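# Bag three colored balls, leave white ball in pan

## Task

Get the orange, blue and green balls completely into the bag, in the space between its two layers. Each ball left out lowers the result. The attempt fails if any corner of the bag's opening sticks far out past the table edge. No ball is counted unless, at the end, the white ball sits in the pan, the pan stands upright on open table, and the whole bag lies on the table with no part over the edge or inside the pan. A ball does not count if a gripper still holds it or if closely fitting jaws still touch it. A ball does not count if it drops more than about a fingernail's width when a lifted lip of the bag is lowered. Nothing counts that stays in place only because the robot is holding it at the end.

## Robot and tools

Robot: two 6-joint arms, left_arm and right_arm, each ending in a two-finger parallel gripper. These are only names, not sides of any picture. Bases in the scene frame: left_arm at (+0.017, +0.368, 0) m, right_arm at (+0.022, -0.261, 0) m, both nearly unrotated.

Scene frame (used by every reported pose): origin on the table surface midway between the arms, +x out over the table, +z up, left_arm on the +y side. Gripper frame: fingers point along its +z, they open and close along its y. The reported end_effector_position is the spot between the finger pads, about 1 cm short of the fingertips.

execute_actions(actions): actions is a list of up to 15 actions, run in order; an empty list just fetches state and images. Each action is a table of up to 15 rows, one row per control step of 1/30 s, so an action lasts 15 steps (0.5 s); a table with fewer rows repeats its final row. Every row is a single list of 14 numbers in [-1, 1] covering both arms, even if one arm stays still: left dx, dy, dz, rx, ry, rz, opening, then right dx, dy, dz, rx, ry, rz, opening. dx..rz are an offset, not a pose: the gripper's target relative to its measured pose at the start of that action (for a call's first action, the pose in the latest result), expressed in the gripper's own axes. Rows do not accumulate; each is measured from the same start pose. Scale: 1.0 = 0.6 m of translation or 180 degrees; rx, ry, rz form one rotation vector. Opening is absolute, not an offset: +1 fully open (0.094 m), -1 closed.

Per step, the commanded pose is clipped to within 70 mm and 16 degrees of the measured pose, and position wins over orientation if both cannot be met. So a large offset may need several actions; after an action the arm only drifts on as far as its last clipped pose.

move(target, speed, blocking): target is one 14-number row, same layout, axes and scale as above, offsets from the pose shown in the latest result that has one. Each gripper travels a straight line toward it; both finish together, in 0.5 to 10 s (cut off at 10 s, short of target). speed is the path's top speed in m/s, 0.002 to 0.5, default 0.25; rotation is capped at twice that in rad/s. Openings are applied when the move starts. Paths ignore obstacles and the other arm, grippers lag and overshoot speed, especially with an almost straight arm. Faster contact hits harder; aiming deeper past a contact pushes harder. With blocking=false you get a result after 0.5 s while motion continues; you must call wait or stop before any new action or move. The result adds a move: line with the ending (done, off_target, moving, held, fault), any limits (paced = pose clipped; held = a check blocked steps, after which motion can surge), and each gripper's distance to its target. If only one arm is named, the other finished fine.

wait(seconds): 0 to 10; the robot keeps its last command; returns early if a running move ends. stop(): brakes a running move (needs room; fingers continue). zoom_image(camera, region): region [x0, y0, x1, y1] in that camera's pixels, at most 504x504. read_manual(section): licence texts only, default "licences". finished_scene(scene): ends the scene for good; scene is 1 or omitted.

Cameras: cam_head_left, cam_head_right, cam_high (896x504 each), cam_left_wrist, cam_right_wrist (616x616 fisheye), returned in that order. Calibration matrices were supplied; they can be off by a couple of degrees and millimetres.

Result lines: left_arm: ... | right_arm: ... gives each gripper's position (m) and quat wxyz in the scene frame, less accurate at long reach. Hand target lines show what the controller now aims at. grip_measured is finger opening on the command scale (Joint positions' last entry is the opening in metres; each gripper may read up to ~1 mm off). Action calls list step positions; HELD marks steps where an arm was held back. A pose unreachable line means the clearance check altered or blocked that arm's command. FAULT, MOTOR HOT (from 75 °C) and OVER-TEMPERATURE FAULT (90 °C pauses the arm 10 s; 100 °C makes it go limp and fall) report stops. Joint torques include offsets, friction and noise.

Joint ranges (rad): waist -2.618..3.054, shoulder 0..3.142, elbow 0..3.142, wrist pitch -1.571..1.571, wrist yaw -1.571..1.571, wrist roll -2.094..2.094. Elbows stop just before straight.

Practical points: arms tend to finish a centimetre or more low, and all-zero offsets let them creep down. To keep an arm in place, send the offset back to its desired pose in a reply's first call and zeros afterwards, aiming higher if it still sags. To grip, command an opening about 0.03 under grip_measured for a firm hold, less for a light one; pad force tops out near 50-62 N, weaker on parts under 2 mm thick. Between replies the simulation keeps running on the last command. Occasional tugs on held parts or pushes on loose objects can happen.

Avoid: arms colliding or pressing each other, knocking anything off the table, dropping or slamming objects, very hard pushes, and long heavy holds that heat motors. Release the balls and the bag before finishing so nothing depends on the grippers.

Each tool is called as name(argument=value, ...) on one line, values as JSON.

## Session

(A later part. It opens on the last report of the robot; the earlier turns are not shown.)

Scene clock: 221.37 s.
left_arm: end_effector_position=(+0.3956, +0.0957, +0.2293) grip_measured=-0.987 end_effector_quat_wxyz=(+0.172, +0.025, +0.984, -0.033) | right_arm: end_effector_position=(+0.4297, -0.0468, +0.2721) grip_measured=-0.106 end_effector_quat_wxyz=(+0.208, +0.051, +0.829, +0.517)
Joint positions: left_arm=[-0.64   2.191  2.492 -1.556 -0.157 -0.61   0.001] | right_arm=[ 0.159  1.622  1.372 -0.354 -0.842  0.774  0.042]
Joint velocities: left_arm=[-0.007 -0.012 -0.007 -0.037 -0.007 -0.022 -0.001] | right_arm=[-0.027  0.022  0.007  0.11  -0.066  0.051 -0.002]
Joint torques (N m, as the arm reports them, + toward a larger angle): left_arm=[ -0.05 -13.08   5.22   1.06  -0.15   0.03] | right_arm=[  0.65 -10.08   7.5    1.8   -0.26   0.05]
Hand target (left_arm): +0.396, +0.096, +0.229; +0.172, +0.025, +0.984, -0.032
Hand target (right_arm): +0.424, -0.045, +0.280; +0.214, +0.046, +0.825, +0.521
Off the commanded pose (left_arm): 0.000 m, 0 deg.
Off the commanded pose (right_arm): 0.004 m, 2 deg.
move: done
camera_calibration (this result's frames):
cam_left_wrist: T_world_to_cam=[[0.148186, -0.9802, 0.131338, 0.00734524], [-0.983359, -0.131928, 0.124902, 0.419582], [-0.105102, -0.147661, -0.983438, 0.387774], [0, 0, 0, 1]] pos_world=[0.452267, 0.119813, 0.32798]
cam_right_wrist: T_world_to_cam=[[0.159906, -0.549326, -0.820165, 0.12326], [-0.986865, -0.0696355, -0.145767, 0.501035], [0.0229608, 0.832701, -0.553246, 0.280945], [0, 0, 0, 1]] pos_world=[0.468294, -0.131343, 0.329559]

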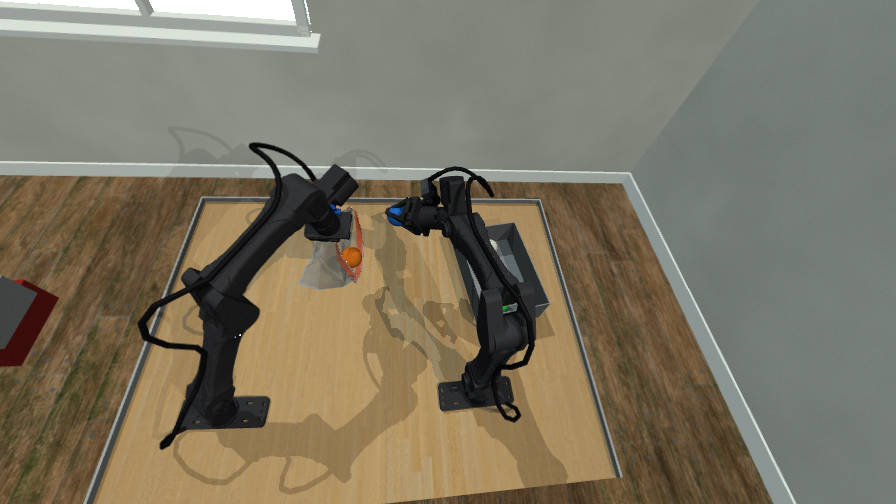

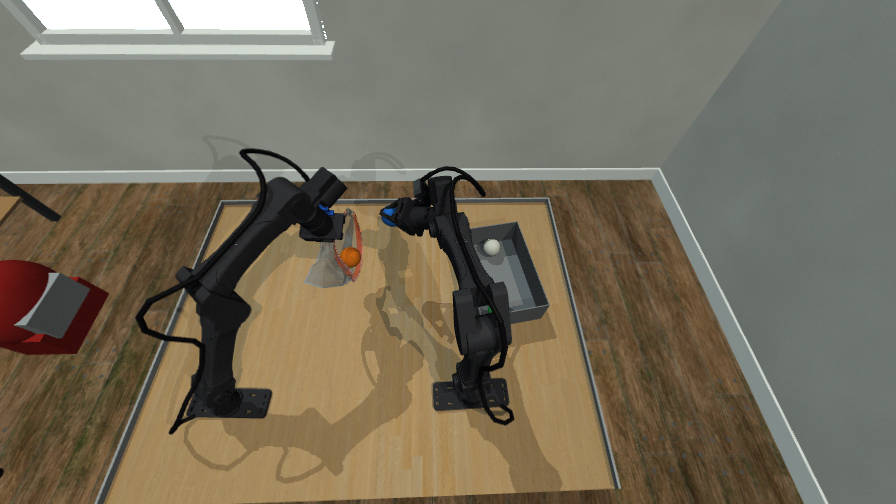

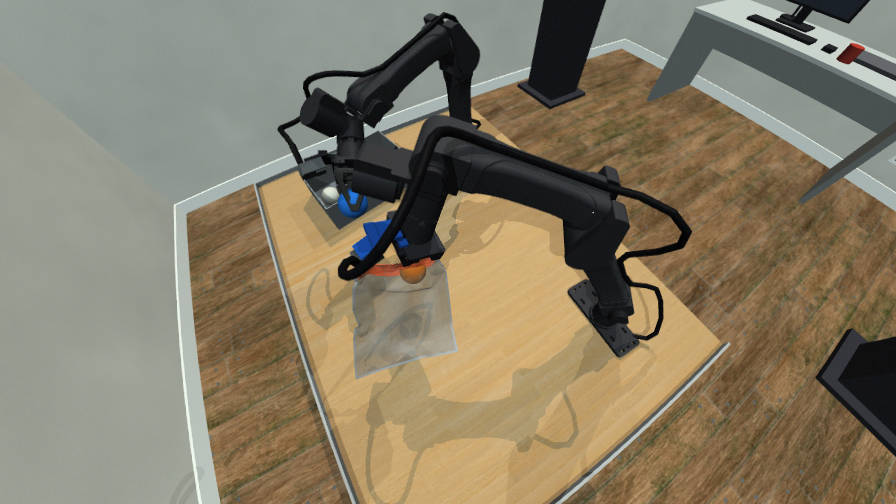

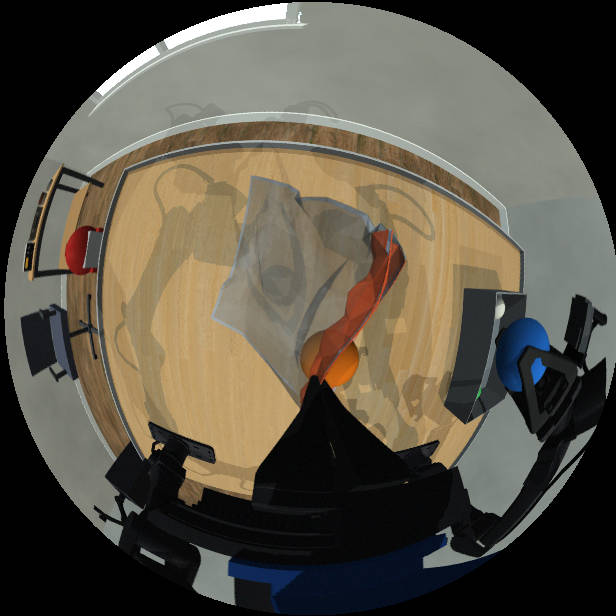

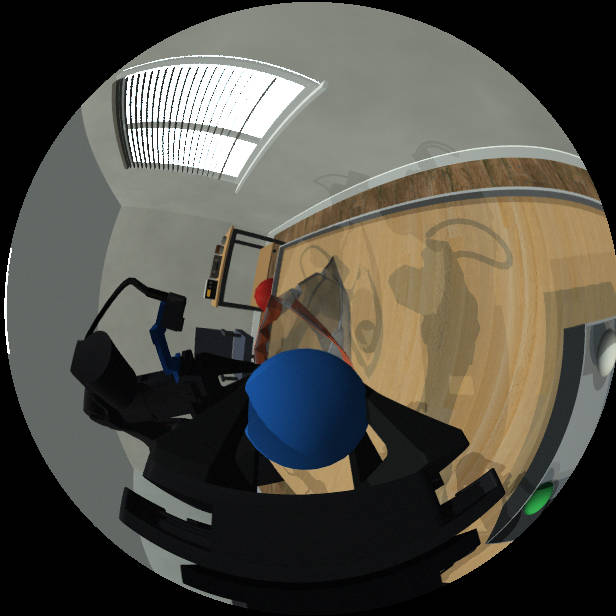

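move(target=[0,0,0,0,0,0,-1,0.022,0.082,0.2,0,0,0,-0.15], speed=0.06)

zoom_image(camera="cam_head_left", region=[270,150,470,310])

zoom_image(camera="cam_high", region=[280,150,500,330])

Scene clock: 224.23 s.
left_arm: end_effector_position=(+0.3954, +0.0954, +0.2293) grip_measured=-0.987 end_effector_quat_wxyz=(+0.171, +0.025, +0.984, -0.033) | right_arm: end_effector_position=(+0.4542, +0.0748, +0.2669) grip_measured=-0.106 end_effector_quat_wxyz=(+0.207, +0.053, +0.828, +0.519)
Joint positions: left_arm=[-0.64   2.191  2.492 -1.556 -0.155 -0.61   0.001] | right_arm=[ 0.444  1.85   1.584 -0.208 -0.598  0.975  0.042]
Joint velocities: left_arm=[-0.002 -0.012 -0.002  0.051 -0.066 -0.037  0.001] | right_arm=[-0.012 -0.002  0.037 -0.037  0.022  0.022 -0.001]
Joint torques (N m, as the arm reports them, + toward a larger angle): left_arm=[ -0.03 -13.12   5.18   1.05  -0.14   0.01] | right_arm=[ 0.62 -8.93 10.91  1.95 -0.11  0.05]
Hand target (left_arm): +0.396, +0.096, +0.229; +0.172, +0.025, +0.984, -0.033
Hand target (right_arm): +0.457, +0.080, +0.268; +0.208, +0.053, +0.827, +0.520
Off the commanded pose (left_arm): 0.000 m, 0 deg.
Off the commanded pose (right_arm): 0.007 m, 0 deg.
move: done
camera_calibration (this result's frames):
cam_left_wrist: T_world_to_cam=[[0.147757, -0.980102, 0.132543, 0.00700044], [-0.983293, -0.131169, 0.126216, 0.418957], [-0.106319, -0.148978, -0.983108, 0.388195], [0, 0, 0, 1]] pos_world=[0.452195, 0.119648, 0.327831]
cam_right_wrist: T_world_to_cam=[[0.156751, -0.545972, -0.823009, 0.183784], [-0.987403, -0.0684644, -0.142643, 0.53224], [0.0215322, 0.835001, -0.549826, 0.175715], [0, 0, 0, 1]] pos_world=[0.492944, -0.0099419, 0.323789]

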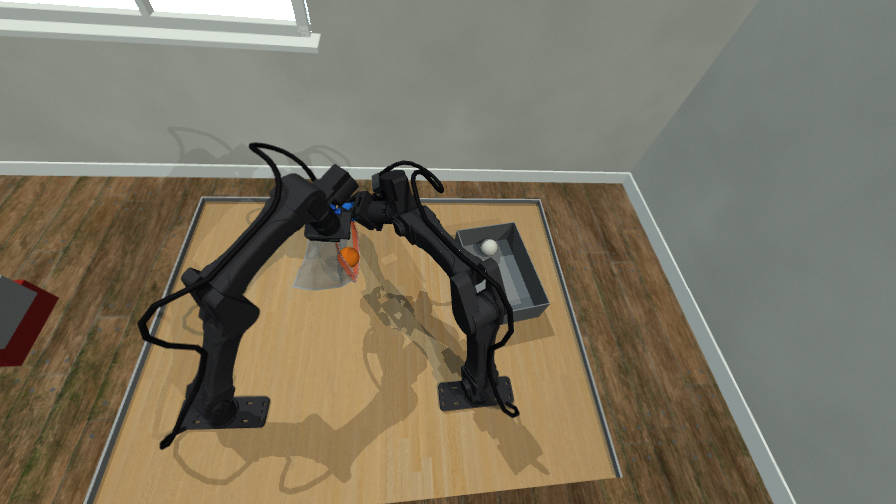

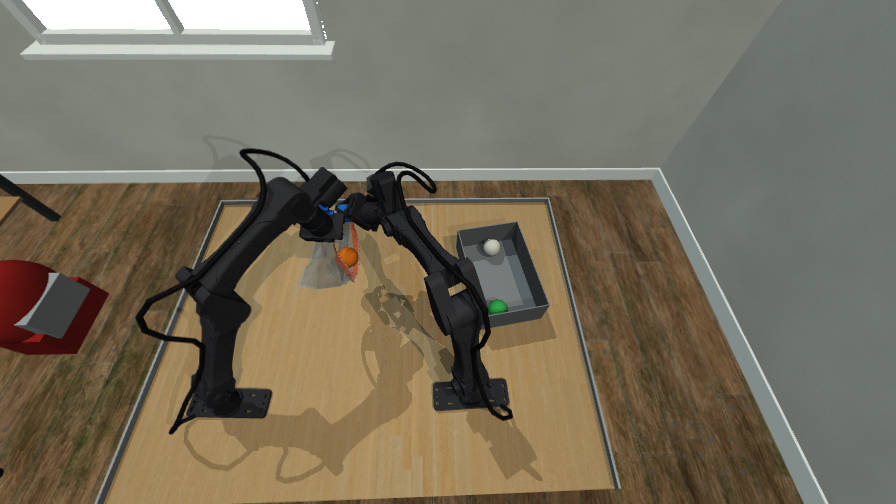

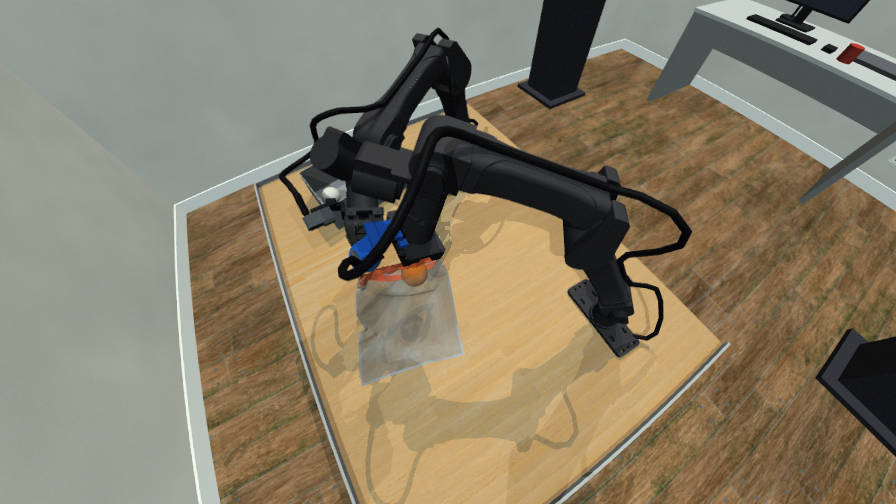

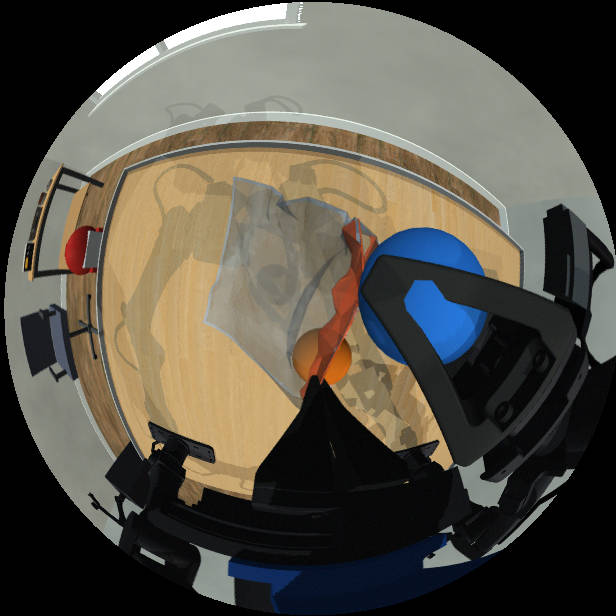

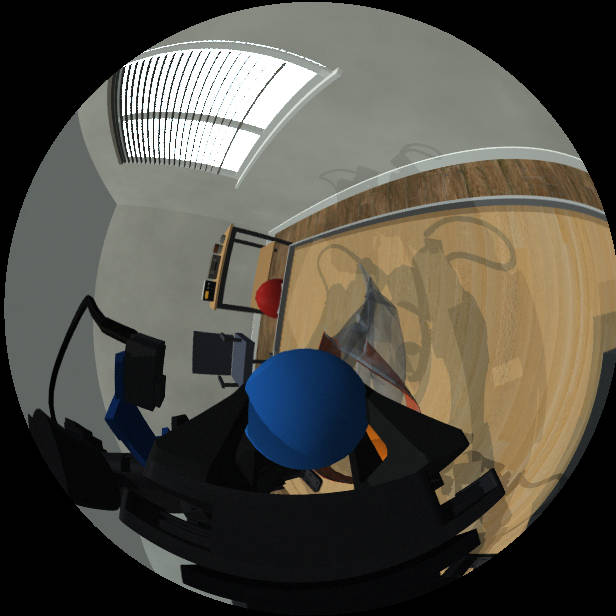

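Region (270, 150, 470, 310) of cam_head_left's 896x504 image, scaled by 2.520, with more detail than that image has; it fills the top 403 rows of this view, and the rest is white.

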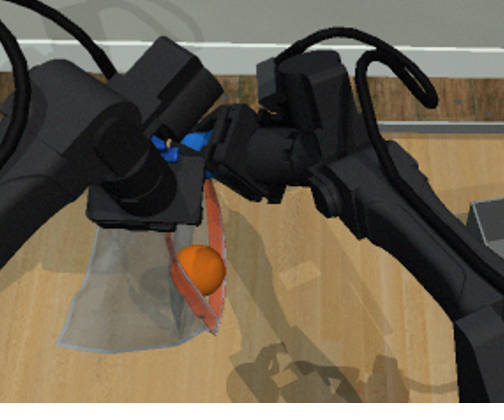

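Region (280, 150, 500, 330) of cam_high's 896x504 image, scaled by 2.291, with more detail than that image has; it fills the top 412 rows of this view, and the rest is white.

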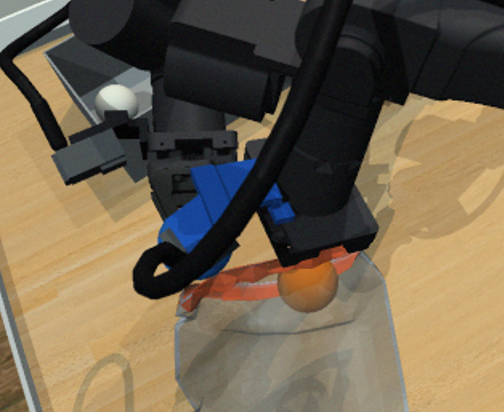

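move(target=[0,0,0,0,0,0,-1,0,0.02,-0.13,0,0,0,-0.15], speed=0.08)

move(target=[0,0,0.02,0.12,0,0,-1,0,0,0,0,0,0,-0.15], speed=0.03)

Scene clock: 226.60 s.
left_arm: end_effector_position=(+0.3952, +0.0951, +0.2292) grip_measured=-0.987 end_effector_quat_wxyz=(+0.171, +0.025, +0.984, -0.034) | right_arm: end_effector_position=(+0.4284, +0.0197, +0.3059) grip_measured=-0.106 end_effector_quat_wxyz=(+0.209, +0.056, +0.826, +0.520)
Joint positions: left_arm=[-0.64   2.191  2.492 -1.556 -0.154 -0.61   0.001] | right_arm=[ 0.342  1.674  1.531 -0.355 -0.684  0.925  0.042]
Joint velocities: left_arm=[-0.002 -0.022  0.002 -0.037 -0.037 -0.022  0.   ] | right_arm=[ 0.007  0.007 -0.002  0.022 -0.066 -0.037  0.   ]
Joint torques (N m, as the arm reports them, + toward a larger angle): left_arm=[ -0.08 -13.1    5.2    1.07  -0.16   0.03] | right_arm=[ -0.5  -10.26   7.67   1.68  -0.27  -0.12]
Hand target (left_arm): +0.395, +0.095, +0.229; +0.171, +0.025, +0.984, -0.033
Hand target (right_arm): +0.422, +0.015, +0.306; +0.207, +0.052, +0.829, +0.518
Off the commanded pose (left_arm): 0.000 m, 0 deg.
Off the commanded pose (right_arm): 0.008 m, 1 deg.
move: done
camera_calibration (this result's frames):
cam_left_wrist: T_world_to_cam=[[0.14733, -0.980003, 0.133749, 0.00665481], [-0.983224, -0.130409, 0.127528, 0.41833], [-0.107536, -0.150294, -0.982776, 0.388615], [0, 0, 0, 1]] pos_world=[0.452122, 0.119482, 0.327682]
cam_right_wrist: T_world_to_cam=[[0.154153, -0.54203, -0.826099, 0.191795], [-0.987631, -0.0602629, -0.144754, 0.509169], [0.028678, 0.838195, -0.544615, 0.239023], [0, 0, 0, 1]] pos_world=[0.466451, -0.065705, 0.362322]

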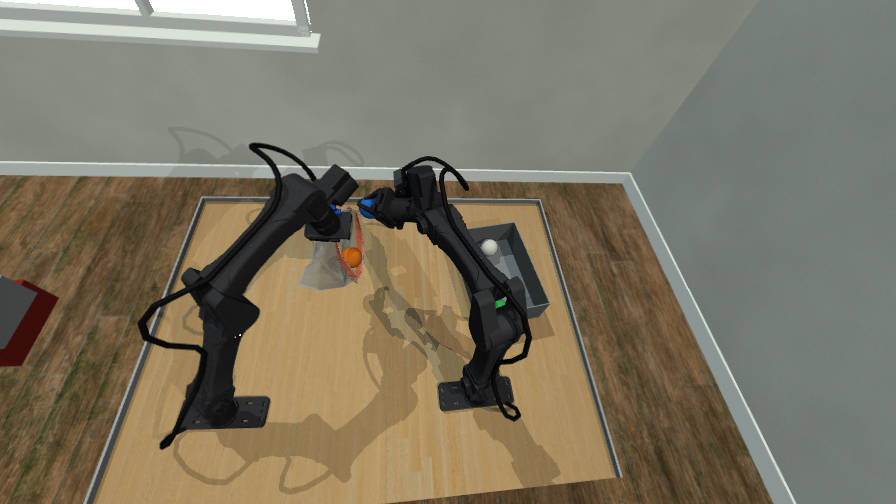

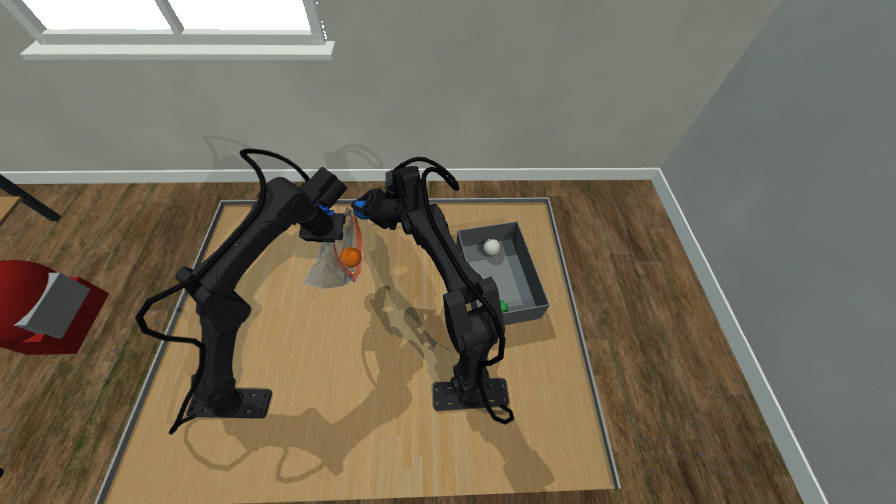

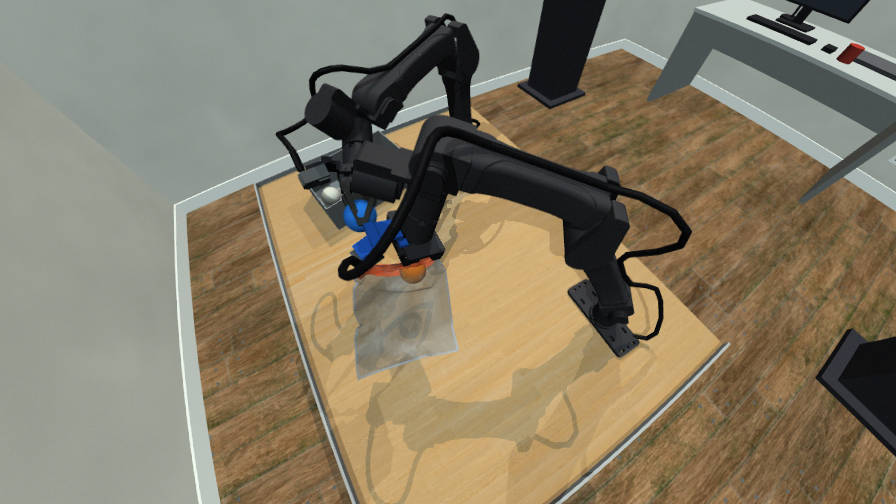

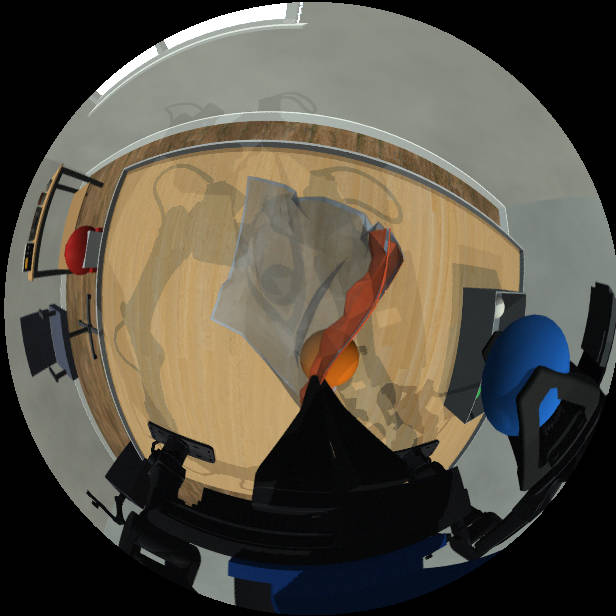

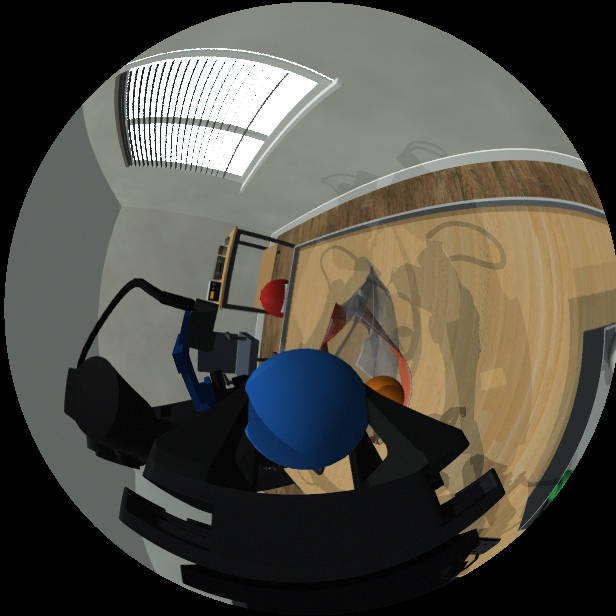

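Scene clock: 233.10 s.
left_arm: end_effector_position=(+0.3986, +0.0927, +0.2117) grip_measured=-0.986 end_effector_quat_wxyz=(+0.149, +0.056, +0.965, -0.208) | right_arm: end_effector_position=(+0.4284, +0.0197, +0.3059) grip_measured=-0.106 end_effector_quat_wxyz=(+0.209, +0.056, +0.826, +0.520)
Joint positions: left_arm=[-0.498  1.937  1.954 -1.116  0.223 -0.481  0.001] | right_arm=[ 0.342  1.674  1.531 -0.355 -0.684  0.925  0.042]
Joint velocities: left_arm=[-0.027 -0.002 -0.007 -0.051 -0.007  0.051 -0.002] | right_arm=[ 0.002  0.007  0.017  0.007 -0.051 -0.007  0.   ]
Joint torques (N m, as the arm reports them, + toward a larger angle): left_arm=[  0.83 -13.93   5.11   1.55   0.24   0.11] | right_arm=[ 0.07 -8.52  8.88  1.87 -0.21  0.01]
Hand target (left_arm): +0.400, +0.095, +0.220; +0.162, +0.059, +0.961, -0.217
Hand target (right_arm): +0.428, +0.020, +0.306; +0.209, +0.056, +0.826, +0.520
Off the commanded pose (left_arm): 0.006 m, 2 deg.
Off the commanded pose (right_arm): 0.000 m, 0 deg.
move: done
camera_calibration (this result's frames):
cam_left_wrist: T_world_to_cam=[[0.0430964, -0.8941, 0.445789, -0.0263113], [-0.981864, 0.0445514, 0.184276, 0.394746], [-0.184622, -0.445646, -0.875965, 0.406898], [0, 0, 0, 1]] pos_world=[0.463843, 0.140221, 0.295415]
cam_right_wrist: T_world_to_cam=[[0.154153, -0.54203, -0.826099, 0.191795], [-0.987631, -0.0602629, -0.144754, 0.509169], [0.028678, 0.838195, -0.544615, 0.239023], [0, 0, 0, 1]] pos_world=[0.466451, -0.065705, 0.362322]

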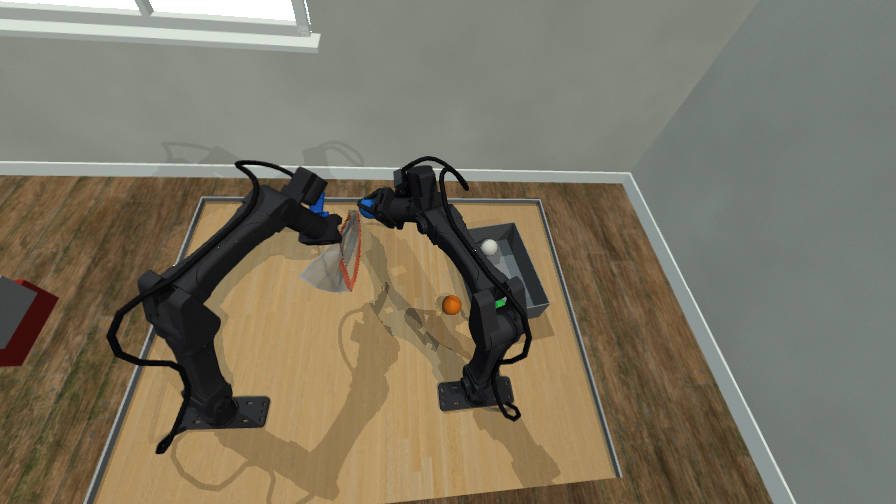

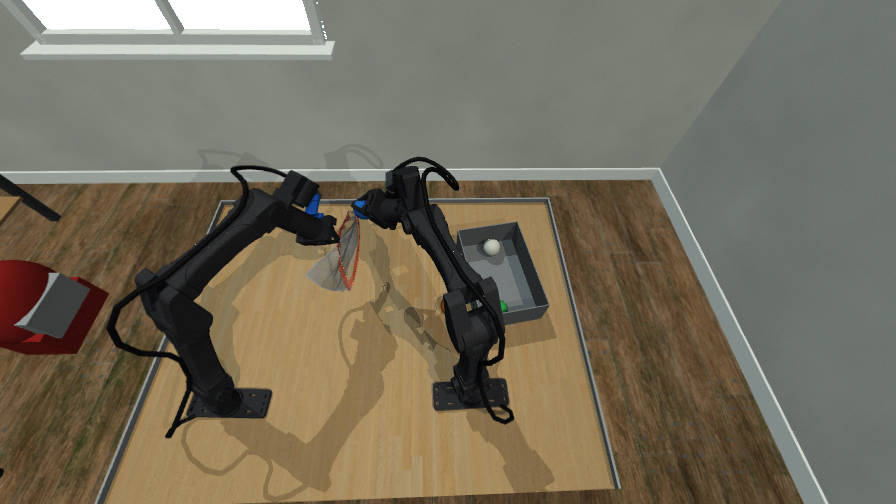

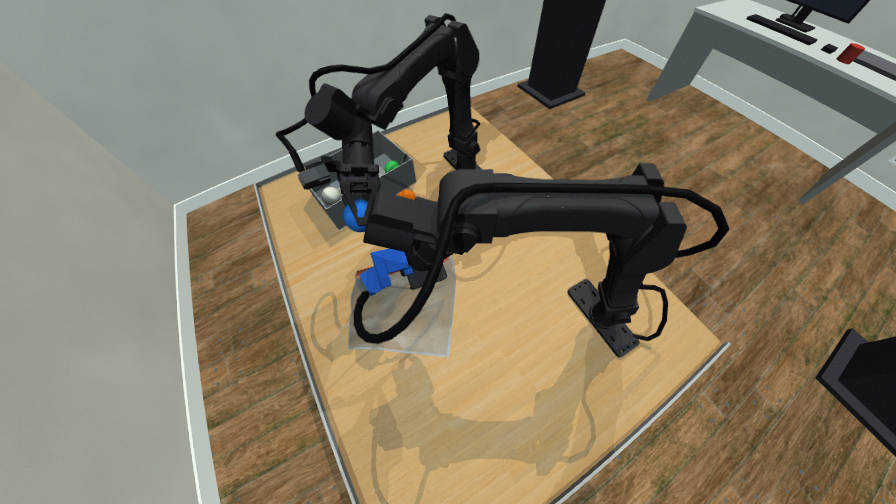

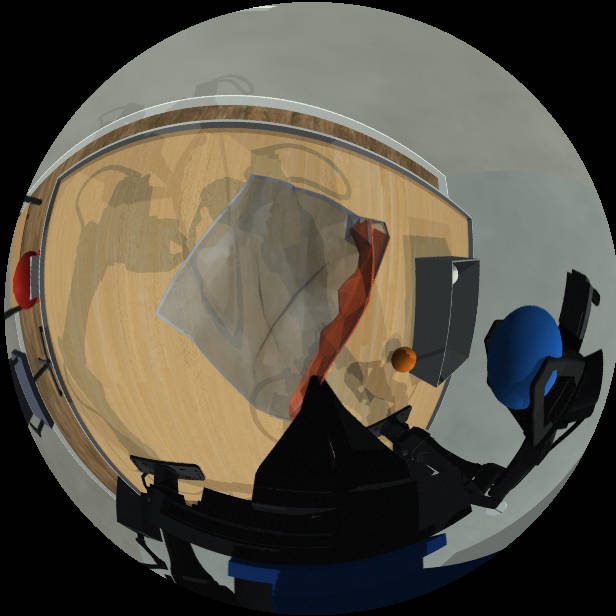

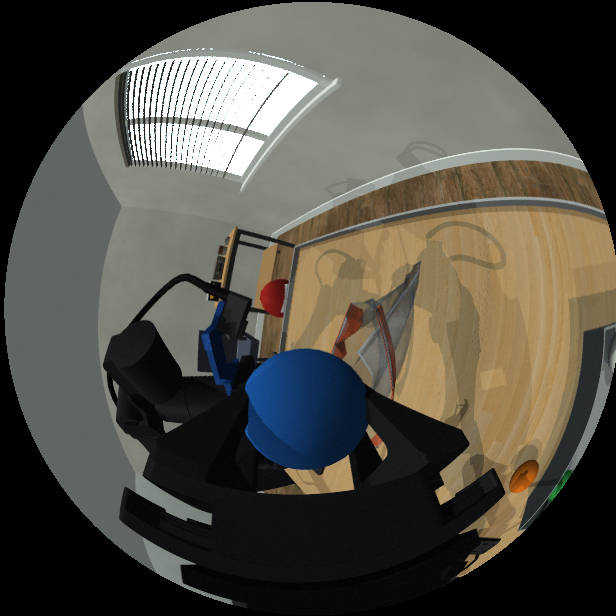

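move(target=[0,0.055,-0.14,0.03,0,0,-1,0,0,-0.08,0,0,0,-0.15], speed=0.05)

Scene clock: 235.67 s.
left_arm: end_effector_position=(+0.3848, +0.1553, +0.2570) grip_measured=-0.986 end_effector_quat_wxyz=(+0.132, +0.058, +0.959, -0.244) | right_arm: end_effector_position=(+0.4168, -0.0155, +0.3211) grip_measured=-0.106 end_effector_quat_wxyz=(+0.210, +0.060, +0.825, +0.521)
Joint positions: left_arm=[-0.326  1.841  2.003 -1.305  0.377 -0.334  0.001] | right_arm=[ 0.259  1.598  1.517 -0.449 -0.753  0.879  0.042]
Joint velocities: left_arm=[ 0.017  0.002 -0.012 -0.081 -0.007  0.007 -0.001] | right_arm=[ 0.007 -0.007  0.002  0.022 -0.022  0.022 -0.   ]
Joint torques (N m, as the arm reports them, + toward a larger angle): left_arm=[  0.54 -12.07   7.6    1.1    0.37   0.12] | right_arm=[-0.65 -9.75  7.53  1.64 -0.31 -0.12]
Hand target (left_arm): +0.382, +0.157, +0.274; +0.148, +0.064, +0.954, -0.253
Hand target (right_arm): +0.409, -0.020, +0.323; +0.209, +0.056, +0.826, +0.520
Off the commanded pose (left_arm): 0.015 m, 2 deg.
Off the commanded pose (right_arm): 0.010 m, 0 deg.
move: off_target (left_arm)
camera_calibration (this result's frames):
cam_left_wrist: T_world_to_cam=[[0.0403244, -0.861854, 0.50555, -0.00923944], [-0.973615, 0.0798429, 0.213774, 0.353853], [-0.224606, -0.500831, -0.835895, 0.485594], [0, 0, 0, 1]] pos_world=[0.453957, 0.206985, 0.334932]
cam_right_wrist: T_world_to_cam=[[0.148527, -0.540113, -0.828383, 0.190188], [-0.98838, -0.0536868, -0.142209, 0.497337], [0.0323358, 0.839879, -0.54181, 0.274794], [0, 0, 0, 1]] pos_world=[0.454424, -0.10137, 0.377161]

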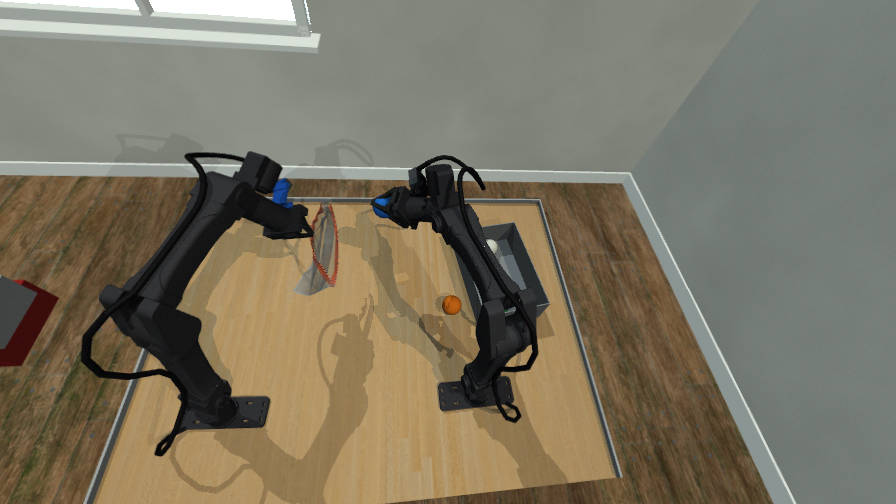

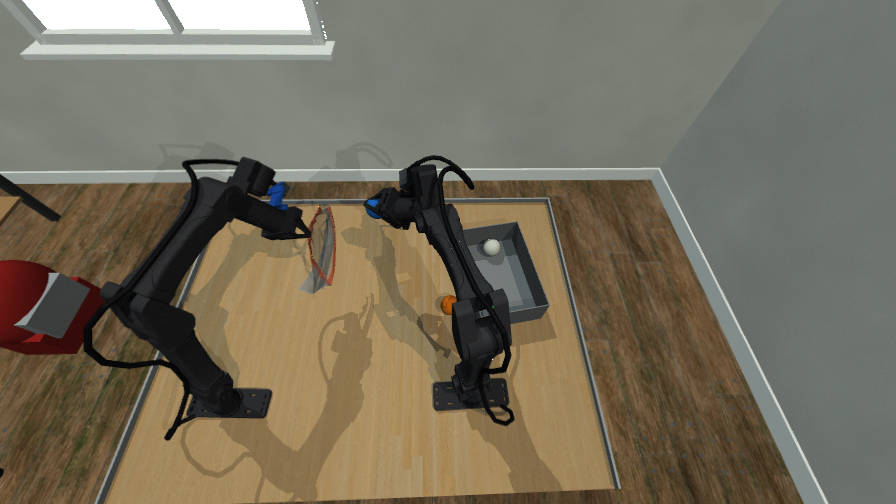

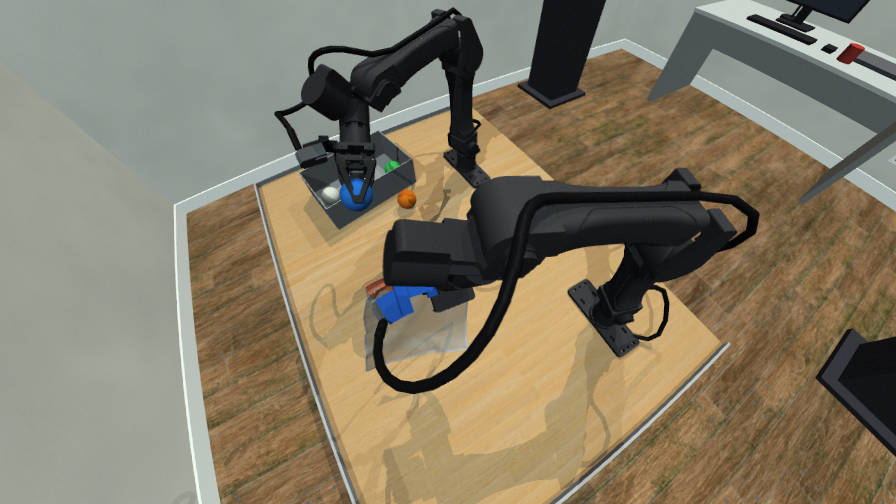

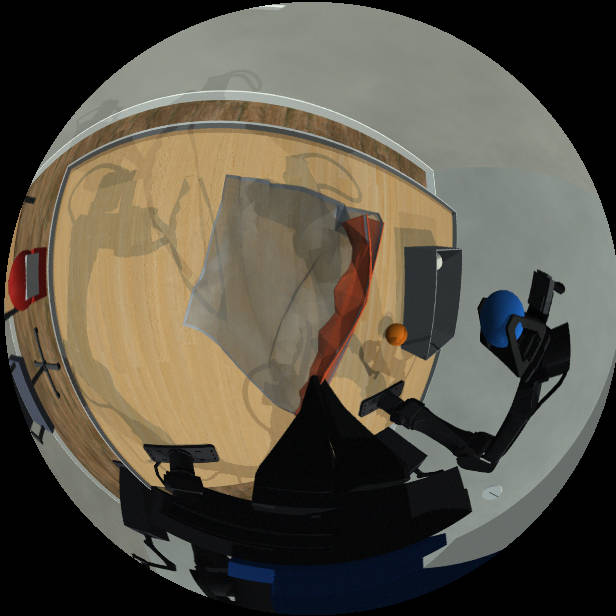

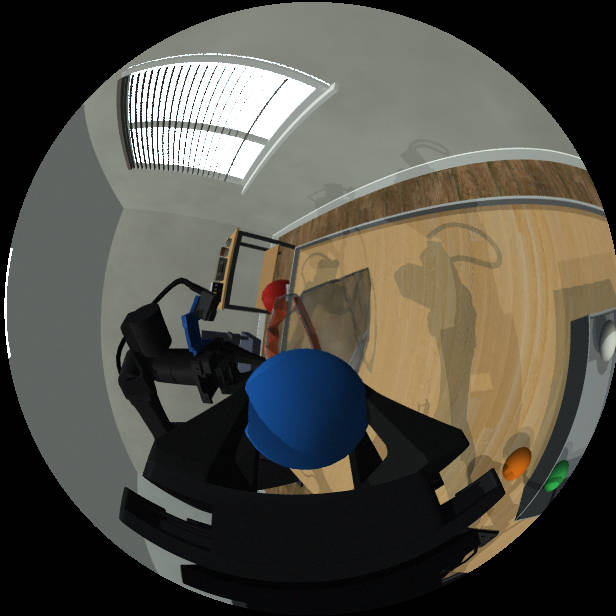

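move(target=[0,0,-0.02,0,0,0,-1,0.115,0.075,0.164,0,0,0,-0.15], speed=0.06)

zoom_image(camera="cam_head_left", region=[240,150,440,310])

Scene clock: 238.63 s.
left_arm: end_effector_position=(+0.3797, +0.1572, +0.2591) grip_measured=-0.986 end_effector_quat_wxyz=(+0.124, +0.058, +0.961, -0.242) | right_arm: end_effector_position=(+0.3846, +0.1029, +0.3029) grip_measured=-0.106 end_effector_quat_wxyz=(+0.205, +0.061, +0.826, +0.522)
Joint positions: left_arm=[-0.326  1.841  2.019 -1.339  0.378 -0.332  0.001] | right_arm=[ 0.603  1.671  1.498 -0.253 -0.452  1.075  0.042]
Joint velocities: left_arm=[-0.007  0.002 -0.002 -0.022 -0.037  0.007  0.001] | right_arm=[ 0.012 -0.022 -0.002  0.022  0.066  0.022  0.   ]
Joint torques (N m, as the arm reports them, + toward a larger angle): left_arm=[  1.   -10.21   7.65   1.1    0.29   0.09] | right_arm=[ 0.52 -7.47 10.96  2.04 -0.1   0.06]
Hand target (left_arm): +0.382, +0.161, +0.267; +0.133, +0.058, +0.959, -0.244
Hand target (right_arm): +0.388, +0.107, +0.306; +0.208, +0.062, +0.823, +0.525
Off the commanded pose (left_arm): 0.009 m, 1 deg.
Off the commanded pose (right_arm): 0.008 m, 1 deg.
move: done
camera_calibration (this result's frames):
cam_left_wrist: T_world_to_cam=[[0.0461679, -0.865081, 0.499504, -0.00863142], [-0.97, 0.0806538, 0.229337, 0.342772], [-0.238682, -0.495106, -0.835404, 0.491426], [0, 0, 0, 1]] pos_world=[0.450182, 0.208195, 0.33624]
cam_right_wrist: T_world_to_cam=[[0.142738, -0.538601, -0.830382, 0.246541], [-0.989452, -0.0567071, -0.1333, 0.467296], [0.024707, 0.84065, -0.541014, 0.169077], [0, 0, 0, 1]] pos_world=[0.422999, 0.0171514, 0.358487]

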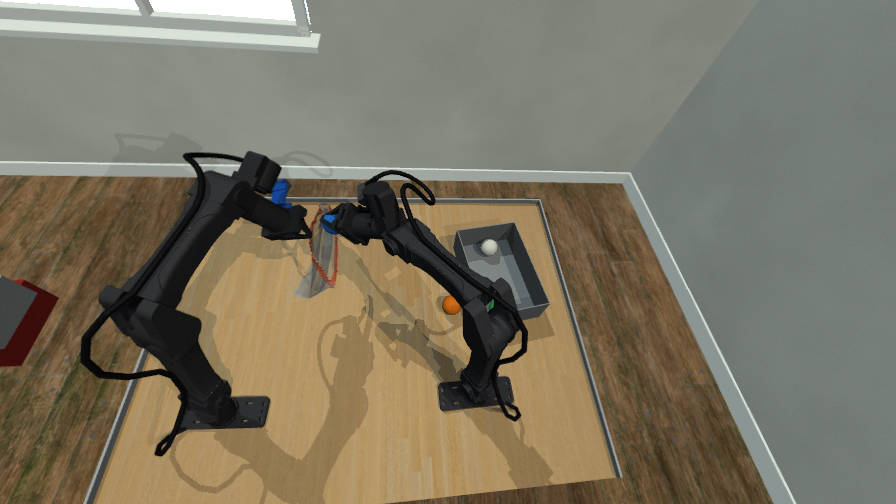

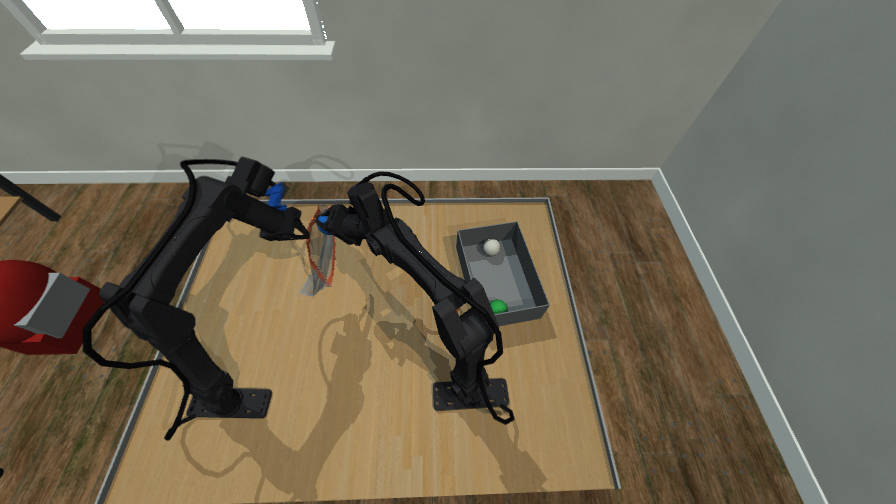

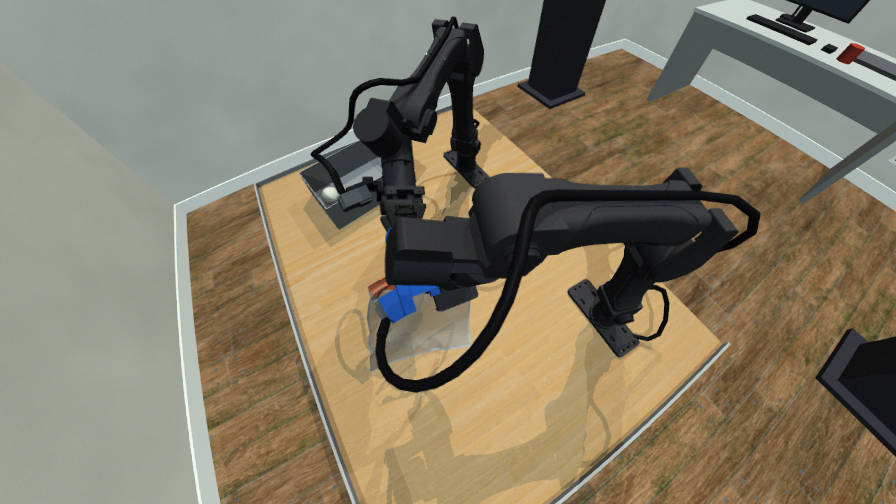

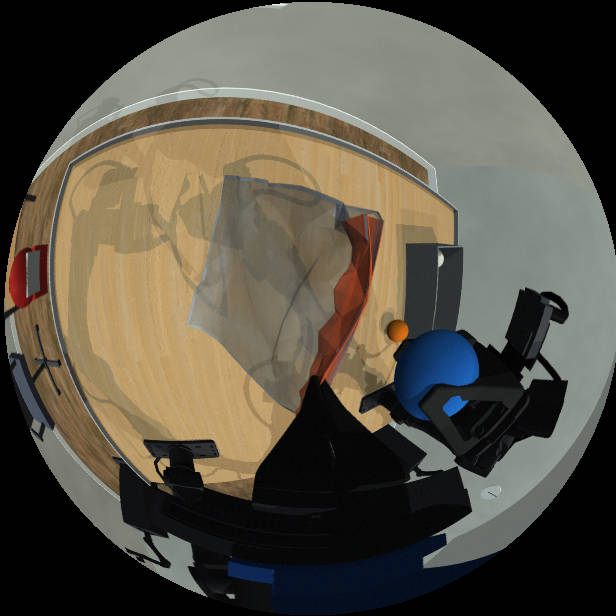

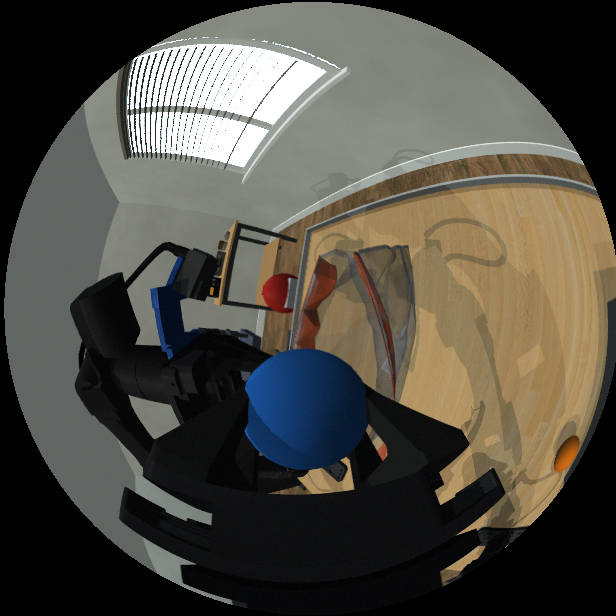

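Region (240, 150, 440, 310) of cam_head_left's 896x504 image, scaled by 2.520, with more detail than that image has; it fills the top 403 rows of this view, and the rest is white.

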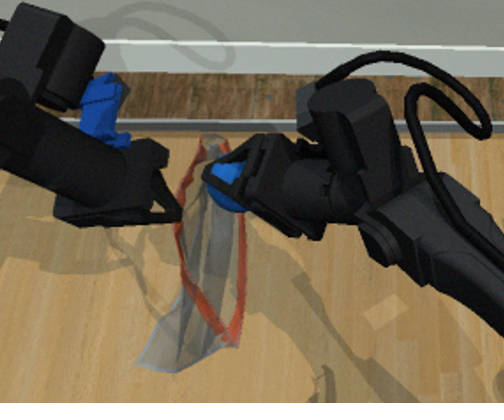

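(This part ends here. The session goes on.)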